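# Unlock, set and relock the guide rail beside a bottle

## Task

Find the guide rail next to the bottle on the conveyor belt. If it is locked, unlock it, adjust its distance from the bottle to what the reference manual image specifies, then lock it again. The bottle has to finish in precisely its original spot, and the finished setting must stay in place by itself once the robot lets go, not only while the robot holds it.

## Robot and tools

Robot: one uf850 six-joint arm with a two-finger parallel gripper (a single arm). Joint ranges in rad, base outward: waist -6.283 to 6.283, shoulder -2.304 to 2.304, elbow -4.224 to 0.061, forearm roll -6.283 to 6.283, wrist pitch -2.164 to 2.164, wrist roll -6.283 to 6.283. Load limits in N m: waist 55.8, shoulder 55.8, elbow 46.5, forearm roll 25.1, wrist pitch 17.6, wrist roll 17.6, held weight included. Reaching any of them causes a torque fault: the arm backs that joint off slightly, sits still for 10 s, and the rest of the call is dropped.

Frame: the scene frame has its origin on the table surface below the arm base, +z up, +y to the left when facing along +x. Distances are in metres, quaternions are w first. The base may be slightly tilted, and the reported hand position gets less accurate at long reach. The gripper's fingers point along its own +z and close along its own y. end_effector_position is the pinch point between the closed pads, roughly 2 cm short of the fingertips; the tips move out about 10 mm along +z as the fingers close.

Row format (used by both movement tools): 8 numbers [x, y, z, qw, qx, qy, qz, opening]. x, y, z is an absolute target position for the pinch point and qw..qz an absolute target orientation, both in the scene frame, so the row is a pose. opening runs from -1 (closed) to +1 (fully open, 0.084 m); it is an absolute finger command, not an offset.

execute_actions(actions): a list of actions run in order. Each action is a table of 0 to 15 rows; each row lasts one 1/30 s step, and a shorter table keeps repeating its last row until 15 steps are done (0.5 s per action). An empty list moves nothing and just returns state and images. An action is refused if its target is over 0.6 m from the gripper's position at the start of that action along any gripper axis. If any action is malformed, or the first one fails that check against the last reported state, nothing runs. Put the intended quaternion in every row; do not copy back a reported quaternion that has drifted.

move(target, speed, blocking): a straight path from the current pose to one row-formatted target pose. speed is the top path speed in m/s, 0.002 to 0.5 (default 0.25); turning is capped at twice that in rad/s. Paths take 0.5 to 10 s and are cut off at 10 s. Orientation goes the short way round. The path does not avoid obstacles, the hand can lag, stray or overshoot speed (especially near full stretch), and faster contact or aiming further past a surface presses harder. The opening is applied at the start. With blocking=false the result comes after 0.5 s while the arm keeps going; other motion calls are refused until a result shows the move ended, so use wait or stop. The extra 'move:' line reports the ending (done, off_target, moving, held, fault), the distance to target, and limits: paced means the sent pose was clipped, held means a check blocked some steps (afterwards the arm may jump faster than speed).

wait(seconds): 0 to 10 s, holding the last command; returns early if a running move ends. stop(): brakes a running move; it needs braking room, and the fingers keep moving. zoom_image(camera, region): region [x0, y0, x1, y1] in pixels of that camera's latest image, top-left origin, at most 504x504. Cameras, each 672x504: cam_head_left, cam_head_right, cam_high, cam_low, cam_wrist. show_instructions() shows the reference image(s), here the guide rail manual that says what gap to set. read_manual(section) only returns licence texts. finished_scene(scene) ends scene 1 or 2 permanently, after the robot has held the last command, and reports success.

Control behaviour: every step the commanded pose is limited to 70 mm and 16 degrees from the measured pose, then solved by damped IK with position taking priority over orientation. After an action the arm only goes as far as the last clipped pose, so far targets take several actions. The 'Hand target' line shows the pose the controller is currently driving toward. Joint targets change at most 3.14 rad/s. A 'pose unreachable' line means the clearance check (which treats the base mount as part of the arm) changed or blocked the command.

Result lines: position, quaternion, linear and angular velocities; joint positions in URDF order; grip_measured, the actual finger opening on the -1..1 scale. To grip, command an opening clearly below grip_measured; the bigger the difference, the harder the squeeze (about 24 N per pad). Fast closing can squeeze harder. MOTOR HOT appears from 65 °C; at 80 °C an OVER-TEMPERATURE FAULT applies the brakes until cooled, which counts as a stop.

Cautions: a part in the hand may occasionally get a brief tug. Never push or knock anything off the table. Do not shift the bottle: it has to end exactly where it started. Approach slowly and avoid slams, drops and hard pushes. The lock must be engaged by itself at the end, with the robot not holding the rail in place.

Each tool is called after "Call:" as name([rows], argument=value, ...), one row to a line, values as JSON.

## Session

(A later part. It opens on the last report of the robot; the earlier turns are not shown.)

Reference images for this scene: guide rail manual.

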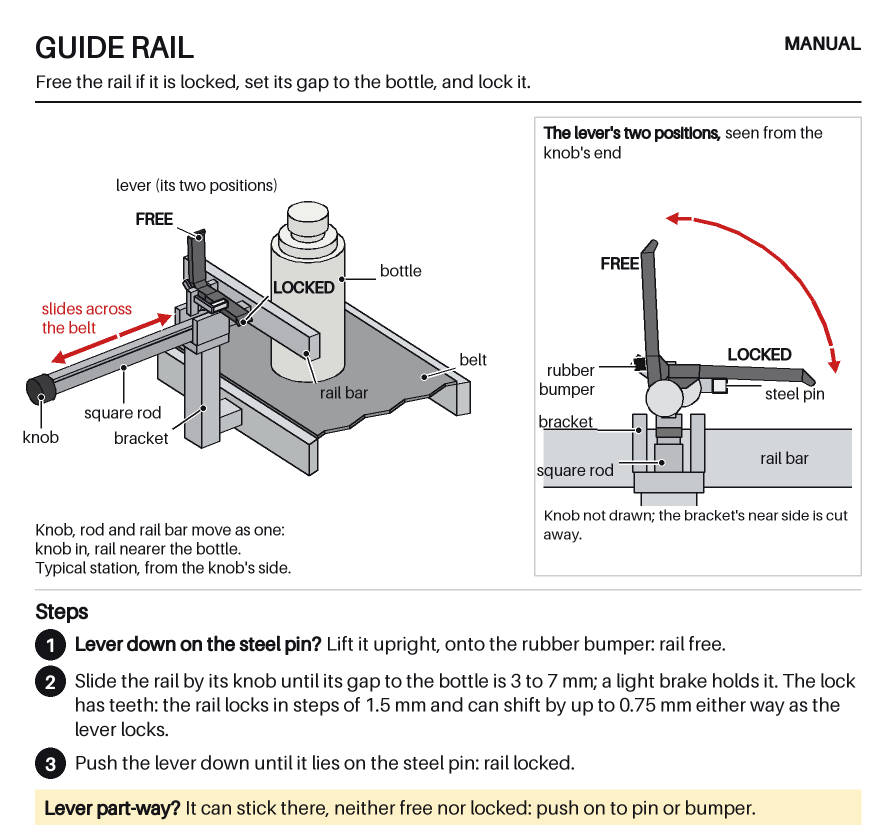

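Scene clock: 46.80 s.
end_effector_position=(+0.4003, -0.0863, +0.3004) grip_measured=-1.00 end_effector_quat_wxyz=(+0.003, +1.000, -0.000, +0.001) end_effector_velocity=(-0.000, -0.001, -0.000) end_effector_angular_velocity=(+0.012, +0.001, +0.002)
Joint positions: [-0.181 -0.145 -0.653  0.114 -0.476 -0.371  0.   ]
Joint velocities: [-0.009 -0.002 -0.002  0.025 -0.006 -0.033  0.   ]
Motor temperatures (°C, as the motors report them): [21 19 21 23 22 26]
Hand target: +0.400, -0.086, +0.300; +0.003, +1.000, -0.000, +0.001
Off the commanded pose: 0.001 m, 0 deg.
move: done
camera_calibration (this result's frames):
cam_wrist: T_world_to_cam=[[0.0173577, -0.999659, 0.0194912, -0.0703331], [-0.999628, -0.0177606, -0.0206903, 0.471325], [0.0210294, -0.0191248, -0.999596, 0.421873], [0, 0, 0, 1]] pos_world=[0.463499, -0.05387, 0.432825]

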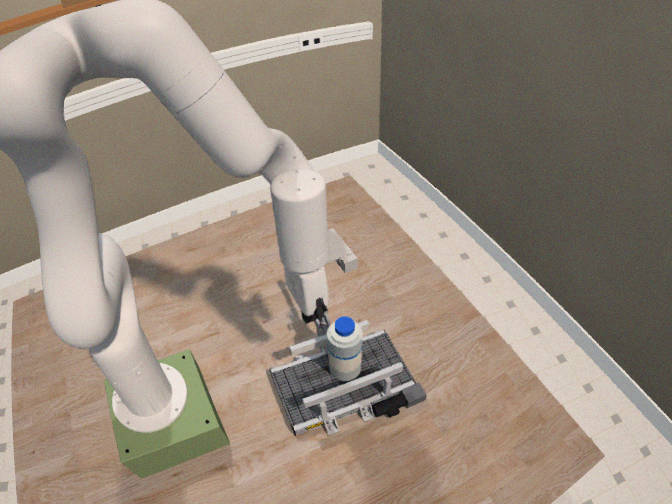

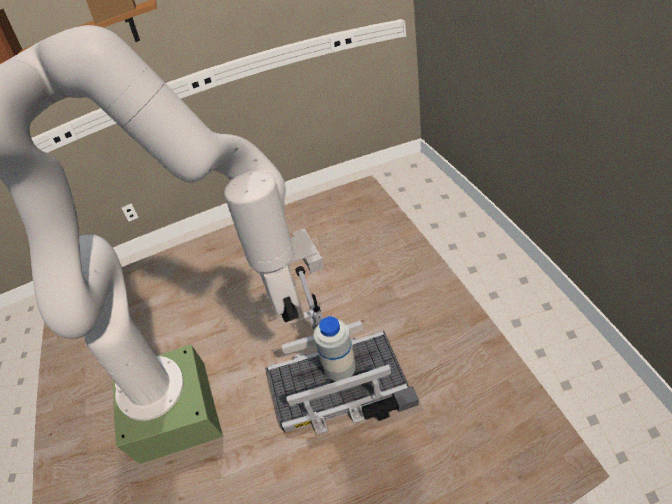

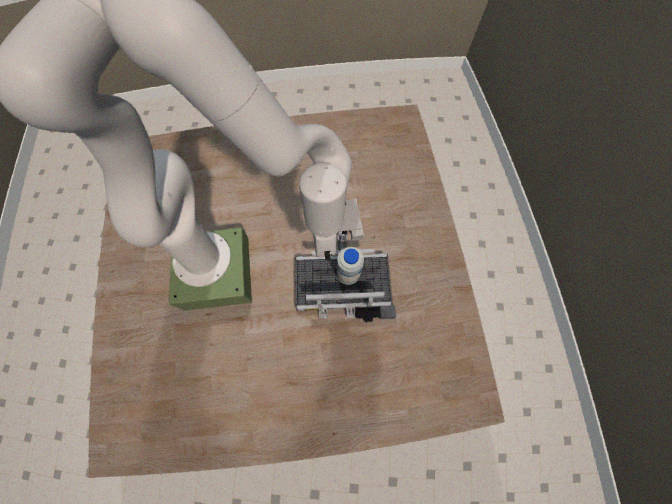

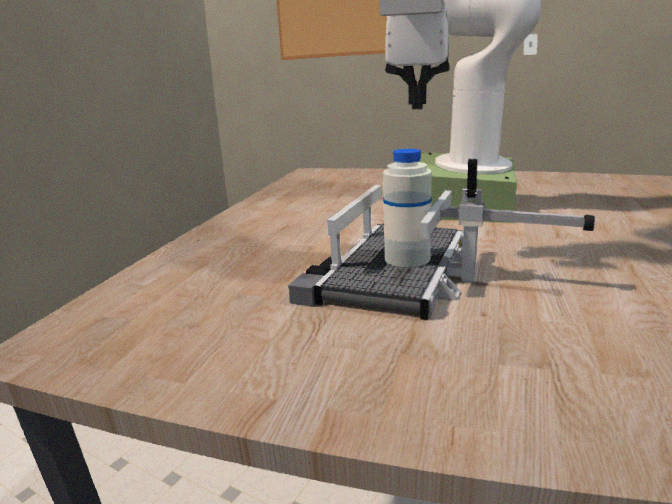

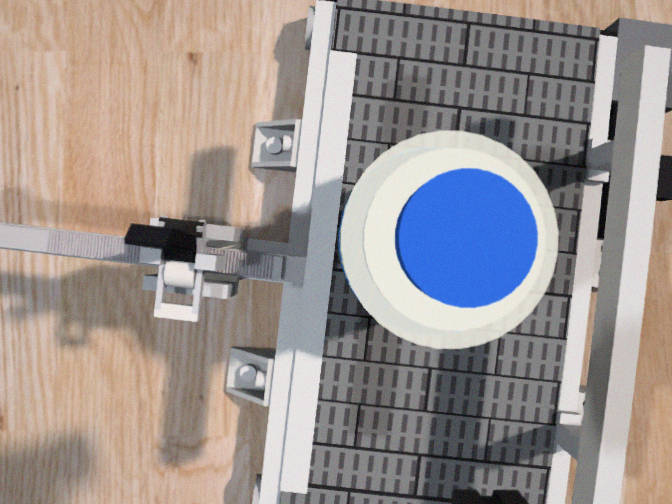

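Call:
zoom_image(camera="cam_wrist", region=[280,170,400,290])

Region (280, 170, 400, 290) of cam_wrist's 672x504 image, scaled by 4.200, with more detail than that image has.

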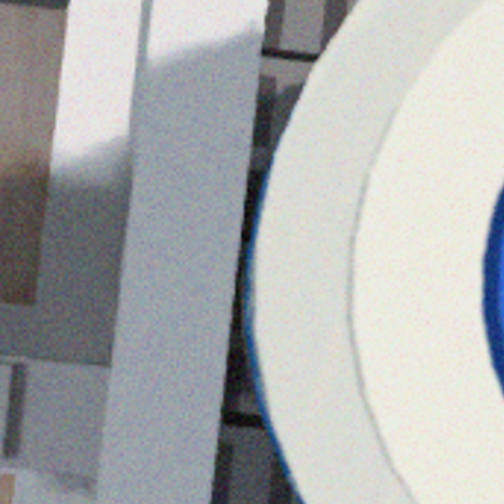

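Call:
move(target=[0.479,0.12,0.29,0,0.737,0.676,0,0.2], speed=0.4)

Call:
move(target=[0.479,0.186,0.16,0,0.737,0.676,0,0.2], speed=0.3)

Call:
zoom_image(camera="cam_low", region=[520,140,660,250])

Call:
zoom_image(camera="cam_head_left", region=[250,220,350,310])

Scene clock: 68.33 s.
end_effector_position=(+0.4794, +0.1207, +0.2902) grip_measured=+0.19 end_effector_quat_wxyz=(-0.001, +0.737, +0.676, +0.001) end_effector_velocity=(+0.001, +0.002, -0.000) end_effector_angular_velocity=(+0.005, +0.002, +0.009)
Joint positions: [ 0.302 -0.307 -0.864  0.084 -0.505 -1.345  0.052]
Joint velocities: [ 0.    -0.002 -0.003  0.01  -0.002 -0.017 -0.   ]
Motor temperatures (°C, as the motors report them): [21 19 21 23 22 26]
Hand target: +0.480, +0.121, +0.290; -0.001, +0.737, +0.676, +0.001
Off the commanded pose: 0.001 m, 0 deg.
move: done
camera_calibration (this result's frames):
cam_wrist: T_world_to_cam=[[0.997525, -0.0692404, 0.0122497, -0.44466], [-0.0689648, -0.997384, -0.0216472, 0.226258], [0.0137165, 0.0207489, -0.999691, 0.412645], [0, 0, 0, 1]] pos_world=[0.453503, 0.186316, 0.422862]

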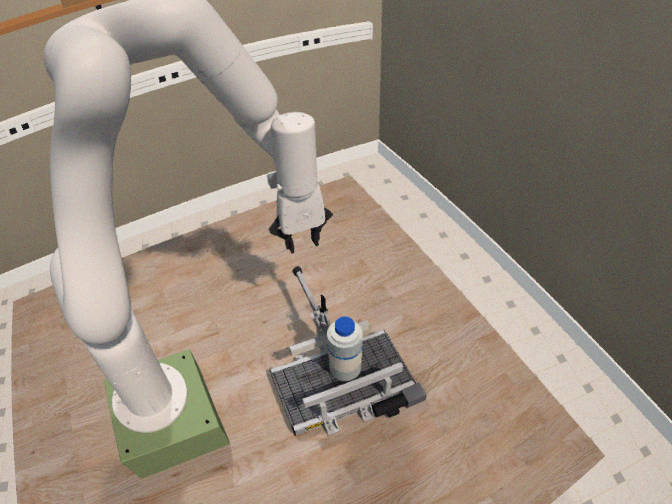

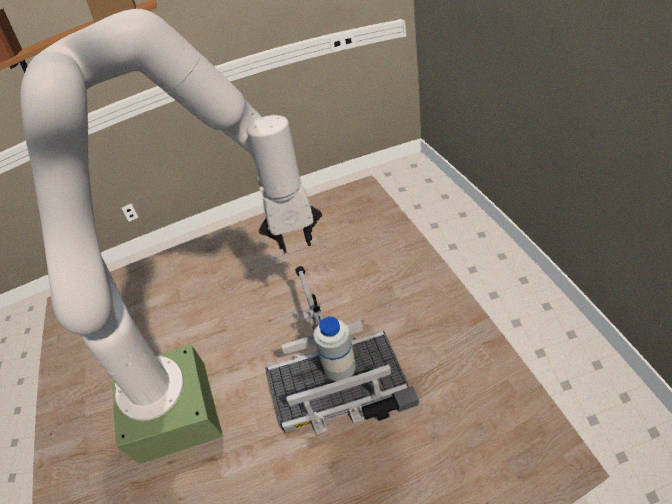

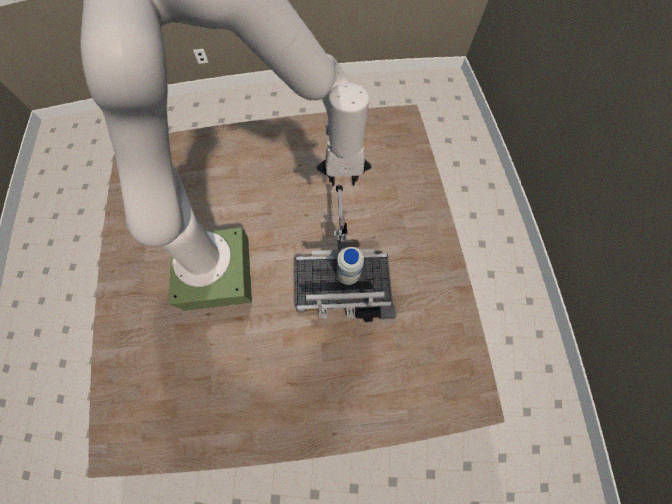

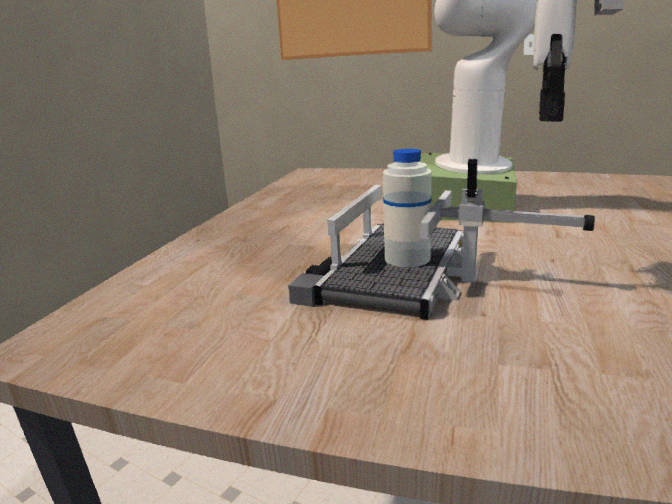

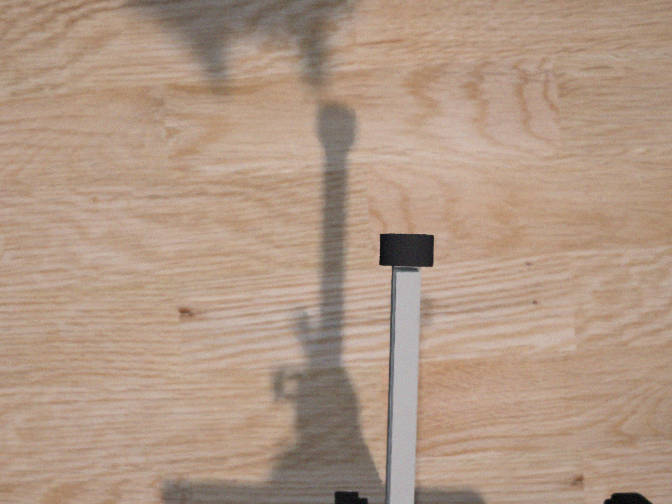

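Scene clock: 69.50 s.
end_effector_position=(+0.4796, +0.1862, +0.1602) grip_measured=+0.19 end_effector_quat_wxyz=(-0.000, +0.737, +0.676, +0.000) end_effector_velocity=(-0.001, +0.001, -0.003) end_effector_angular_velocity=(-0.001, +0.003, -0.001)
Joint positions: [ 0.443 -0.603 -0.919  0.118 -0.26  -1.245  0.052]
Joint velocities: [ 0.002 -0.007 -0.002  0.     0.002  0.002 -0.   ]
Motor temperatures (°C, as the motors report them): [21 19 21 23 22 26]
Hand target: +0.480, +0.186, +0.160; -0.000, +0.737, +0.676, +0.000
Off the commanded pose: 0.001 m, 0 deg.
move: done
camera_calibration (this result's frames):
cam_wrist: T_world_to_cam=[[0.997574, -0.0684589, 0.0126286, -0.438915], [-0.0682148, -0.997493, -0.0188467, 0.287951], [0.0138872, 0.0179395, -0.999743, 0.281777], [0, 0, 0, 1]] pos_world=[0.45358, 0.252127, 0.292674]

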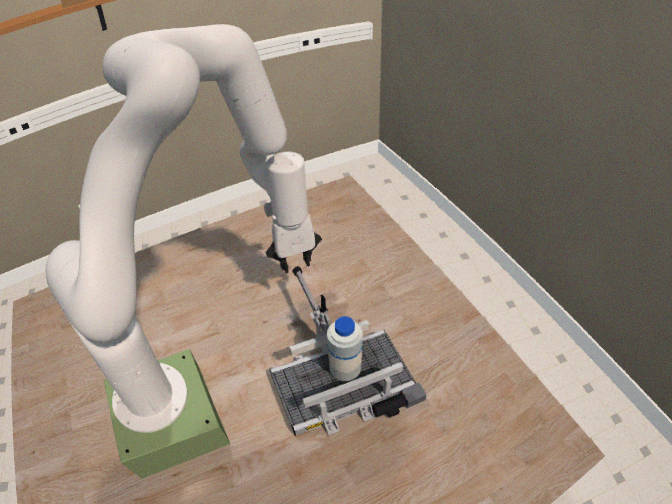

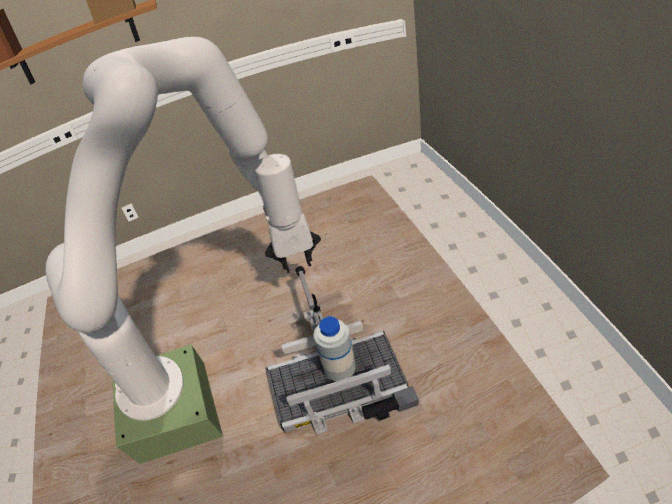

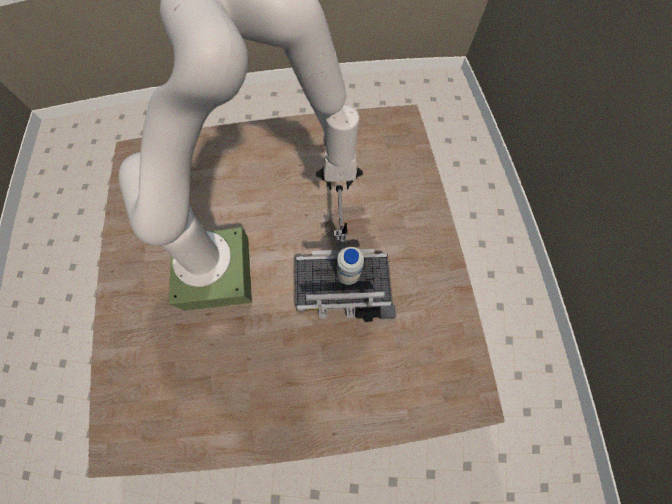

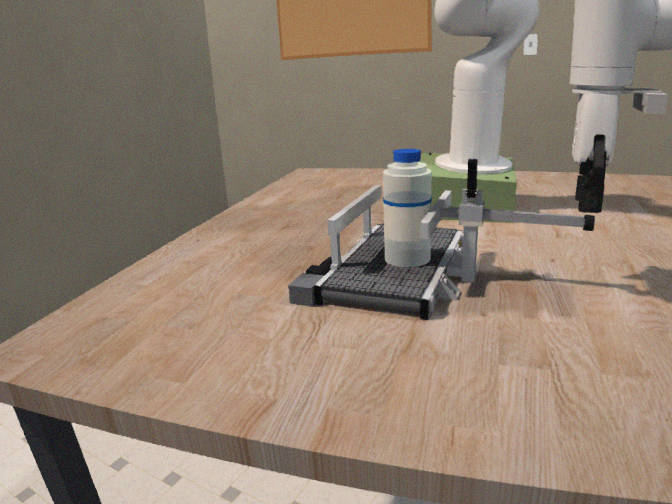

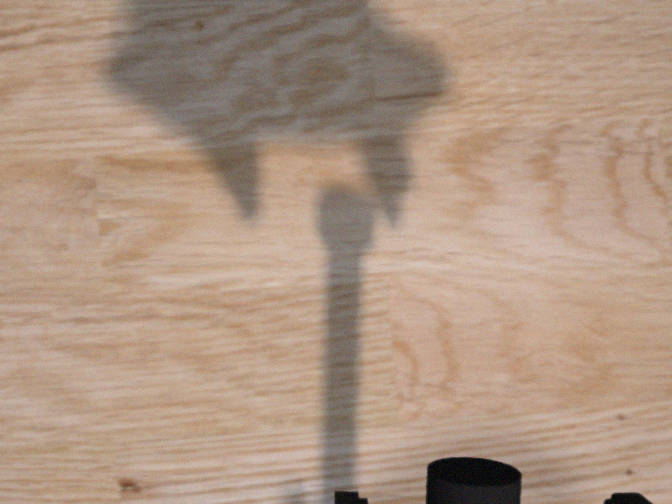

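Region (520, 140, 660, 250) of cam_low's 672x504 image, scaled by 3.600, with more detail than that image has; it fills the top 396 rows of this view, and the rest is white.

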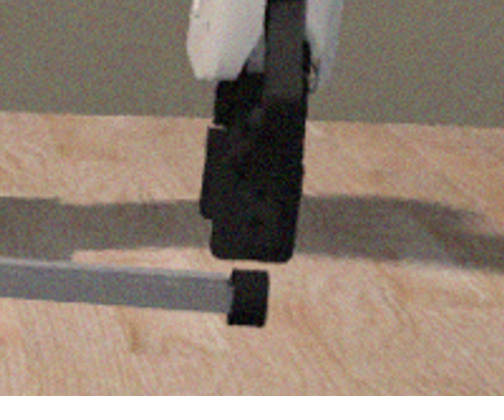

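Region (250, 220, 350, 310) of cam_head_left's 672x504 image, scaled by 5.040, with more detail than that image has; it fills the top 454 rows of this view, and the rest is white.

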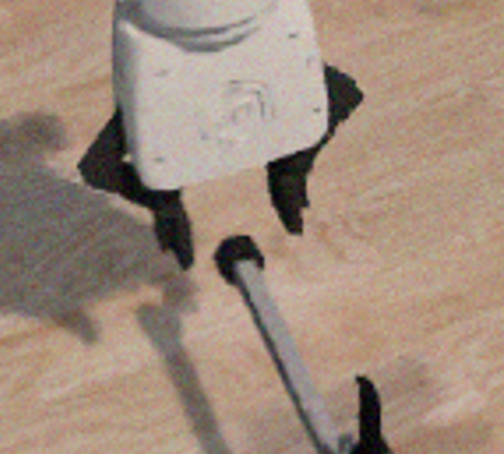

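Call:
move(target=[0.482,0.186,0.122,0,0.737,0.676,0,0.0], speed=0.1)

Call:
move(target=[0.482,0.186,0.122,0,0.737,0.676,0,-0.7])

Call:
move(target=[0.4824,0.1907,0.122,0,0.737,0.676,0,-0.7], speed=0.01)

Scene clock: 76.83 s.
end_effector_position=(+0.4822, +0.1860, +0.1222) grip_measured=-0.01 end_effector_quat_wxyz=(+0.000, +0.737, +0.676, +0.000) end_effector_velocity=(+0.000, +0.000, -0.002) end_effector_angular_velocity=(+0.001, +0.001, -0.001)
Joint positions: [ 0.443 -0.692 -0.945  0.15  -0.197 -1.278  0.044]
Joint velocities: [-0.    -0.006 -0.002  0.007  0.003 -0.006  0.   ]
Motor temperatures (°C, as the motors report them): [21 19 21 23 22 26]
Hand target: +0.482, +0.186, +0.122; +0.000, +0.737, +0.676, -0.000
Off the commanded pose: 0.000 m, 0 deg.
move: done
camera_calibration (this result's frames):
cam_wrist: T_world_to_cam=[[0.997589, -0.0681864, 0.0128842, -0.441125], [-0.0679488, -0.997525, -0.0180565, 0.287011], [0.0140835, 0.0171375, -0.999754, 0.243862], [0, 0, 0, 1]] pos_world=[0.45613, 0.252043, 0.254668]

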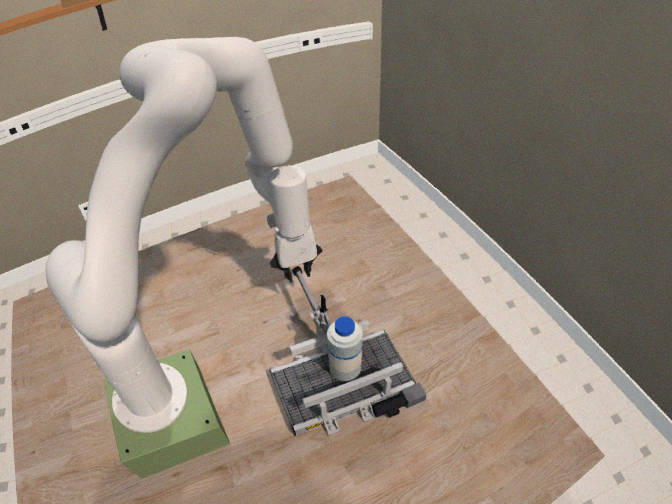

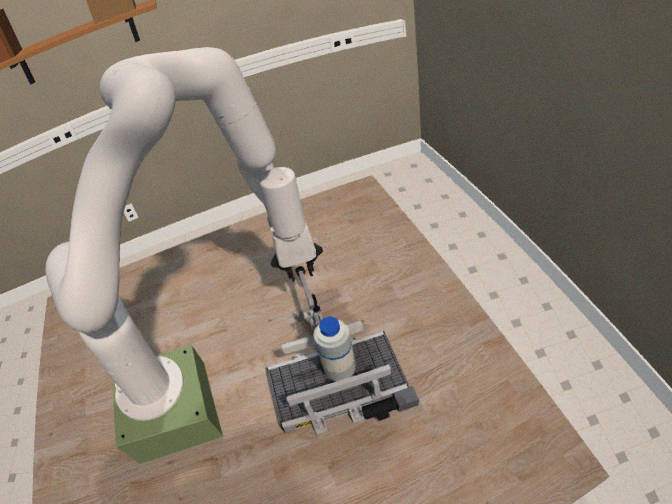

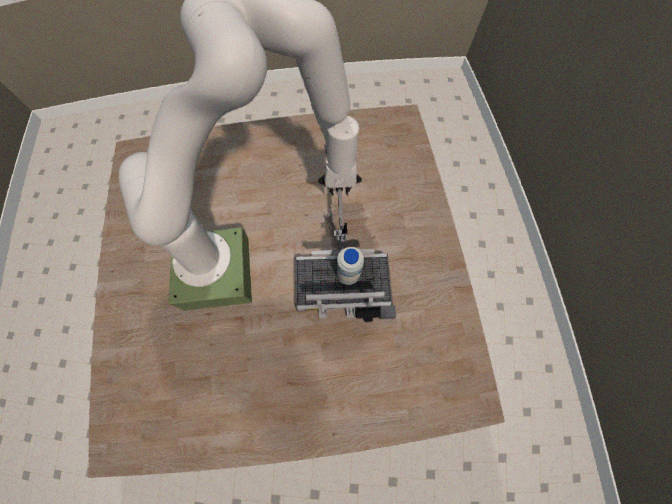

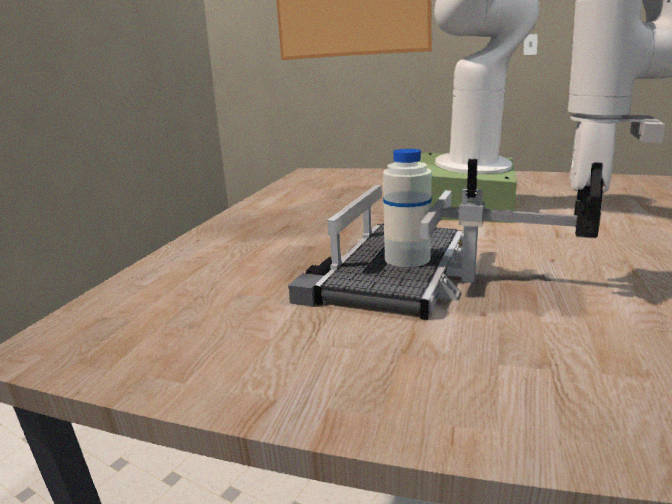

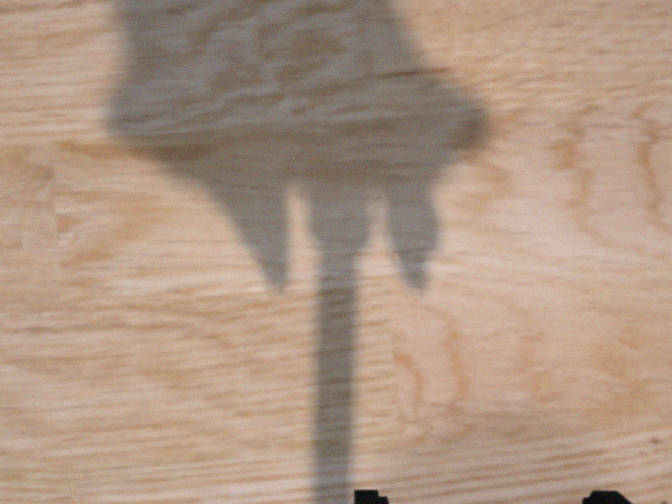

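Scene clock: 77.53 s.
end_effector_position=(+0.4821, +0.1860, +0.1221) grip_measured=-0.47 end_effector_quat_wxyz=(+0.000, +0.737, +0.676, +0.000) end_effector_velocity=(-0.000, -0.000, -0.000) end_effector_angular_velocity=(+0.000, +0.000, +0.001)
Joint positions: [ 0.443 -0.693 -0.945  0.152 -0.197 -1.28   0.023]
Joint velocities: [-0.    -0.     0.     0.001  0.    -0.002  0.   ]
Motor temperatures (°C, as the motors report them): [21 19 21 23 22 26]
Hand target: +0.482, +0.186, +0.122; +0.000, +0.737, +0.676, -0.000
Off the commanded pose: 0.000 m, 0 deg.
move: done
camera_calibration (this result's frames):
cam_wrist: T_world_to_cam=[[0.997593, -0.0681947, 0.0125952, -0.440977], [-0.0679582, -0.99752, -0.0183362, 0.287056], [0.0138144, 0.0174361, -0.999753, 0.243815], [0, 0, 0, 1]] pos_world=[0.456055, 0.25202, 0.254573]

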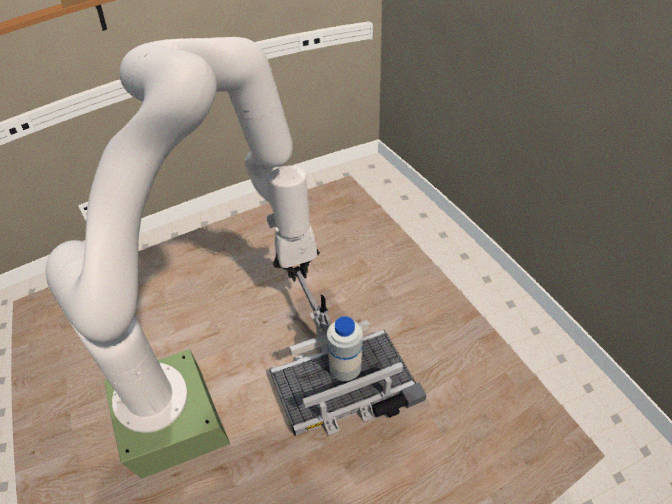

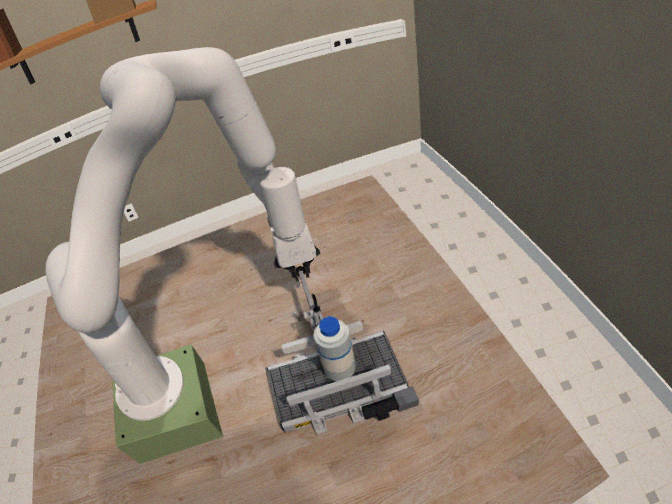

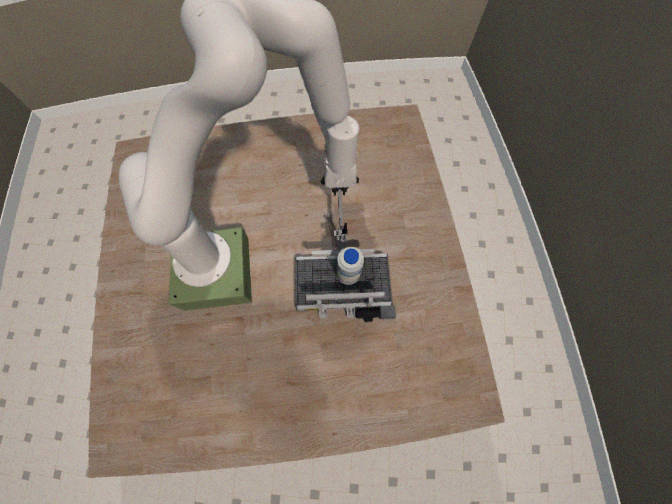

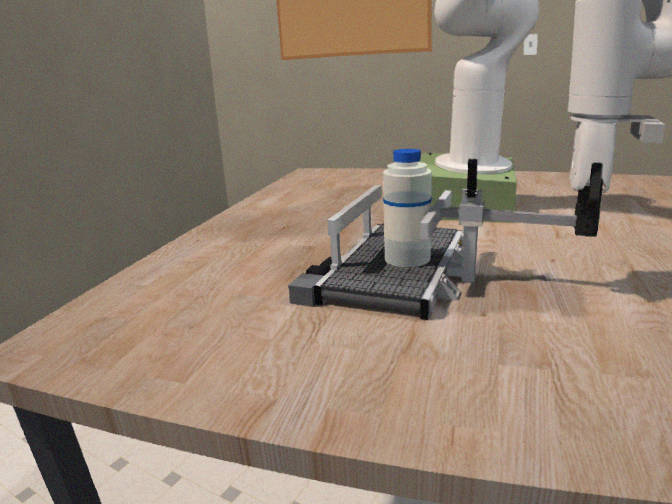

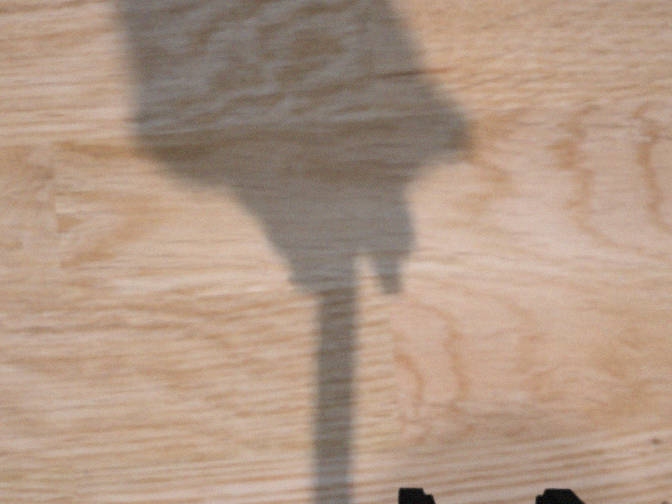

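Scene clock: 78.23 s.
end_effector_position=(+0.4825, +0.1906, +0.1221) grip_measured=-0.47 end_effector_quat_wxyz=(-0.000, +0.737, +0.676, +0.000) end_effector_velocity=(+0.000, +0.002, -0.000) end_effector_angular_velocity=(-0.000, +0.000, -0.001)
Joint positions: [ 0.451 -0.695 -0.951  0.149 -0.199 -1.269  0.023]
Joint velocities: [ 0.004 -0.002 -0.003 -0.003 -0.001  0.007  0.   ]
Motor temperatures (°C, as the motors report them): [21 19 21 23 22 26]
Hand target: +0.482, +0.191, +0.122; -0.000, +0.737, +0.676, +0.000
Off the commanded pose: 0.000 m, 0 deg.
move: done
camera_calibration (this result's frames):
cam_wrist: T_world_to_cam=[[0.997595, -0.0681337, 0.0126921, -0.441097], [-0.0678926, -0.99752, -0.0185462, 0.291621], [0.0139243, 0.0176399, -0.999747, 0.243598], [0, 0, 0, 1]] pos_world=[0.456443, 0.256547, 0.254544]

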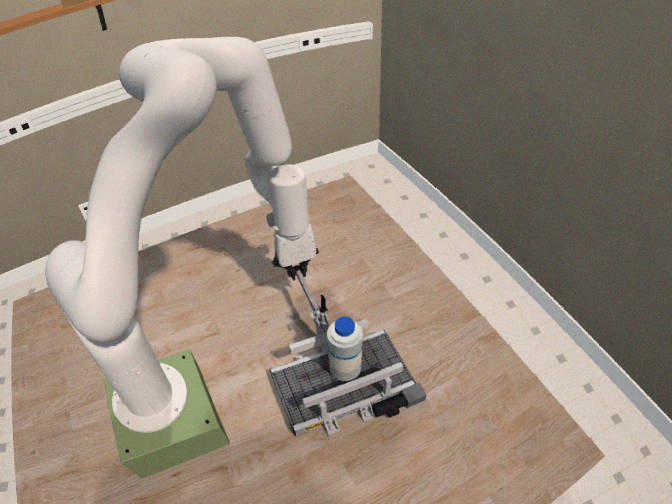

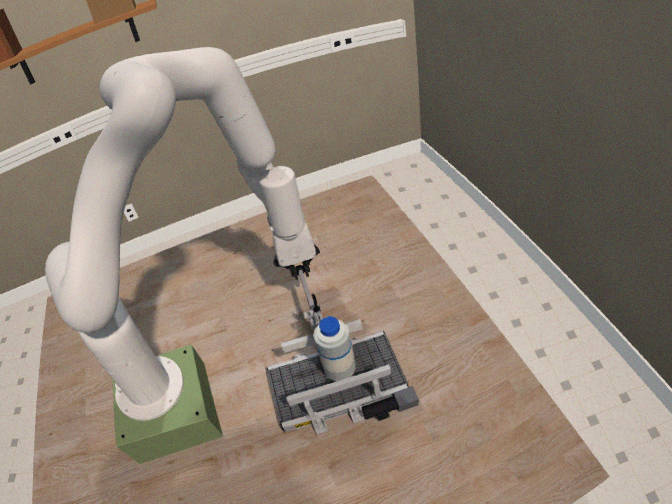

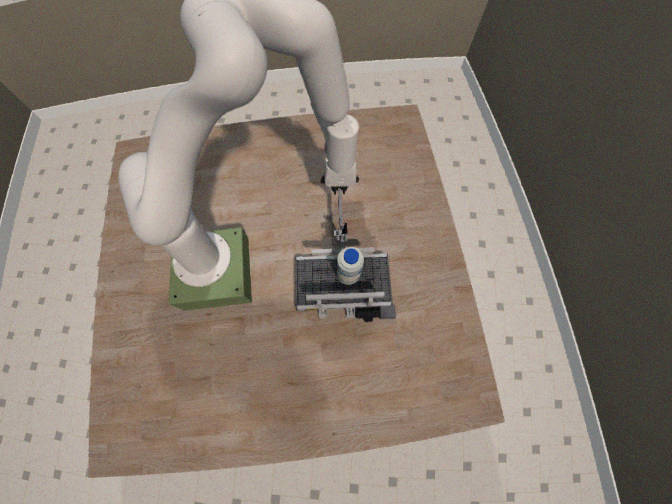

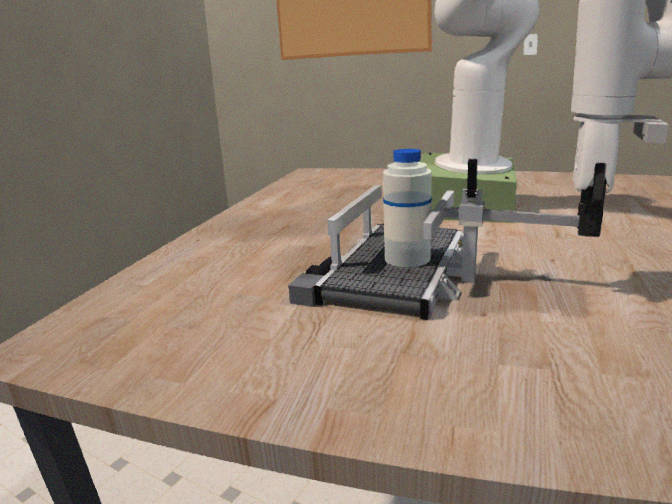

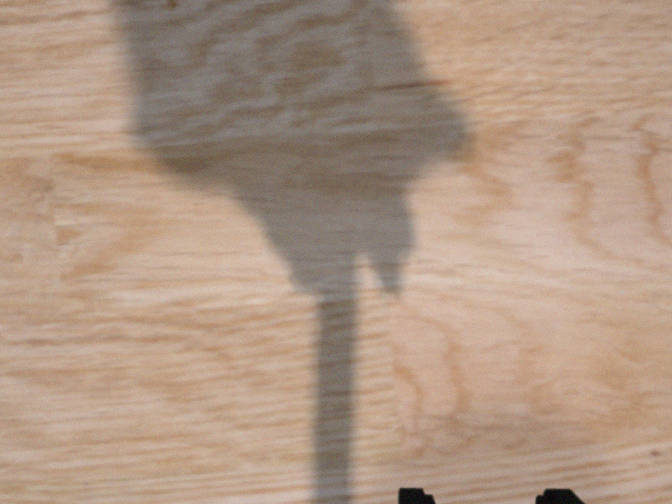

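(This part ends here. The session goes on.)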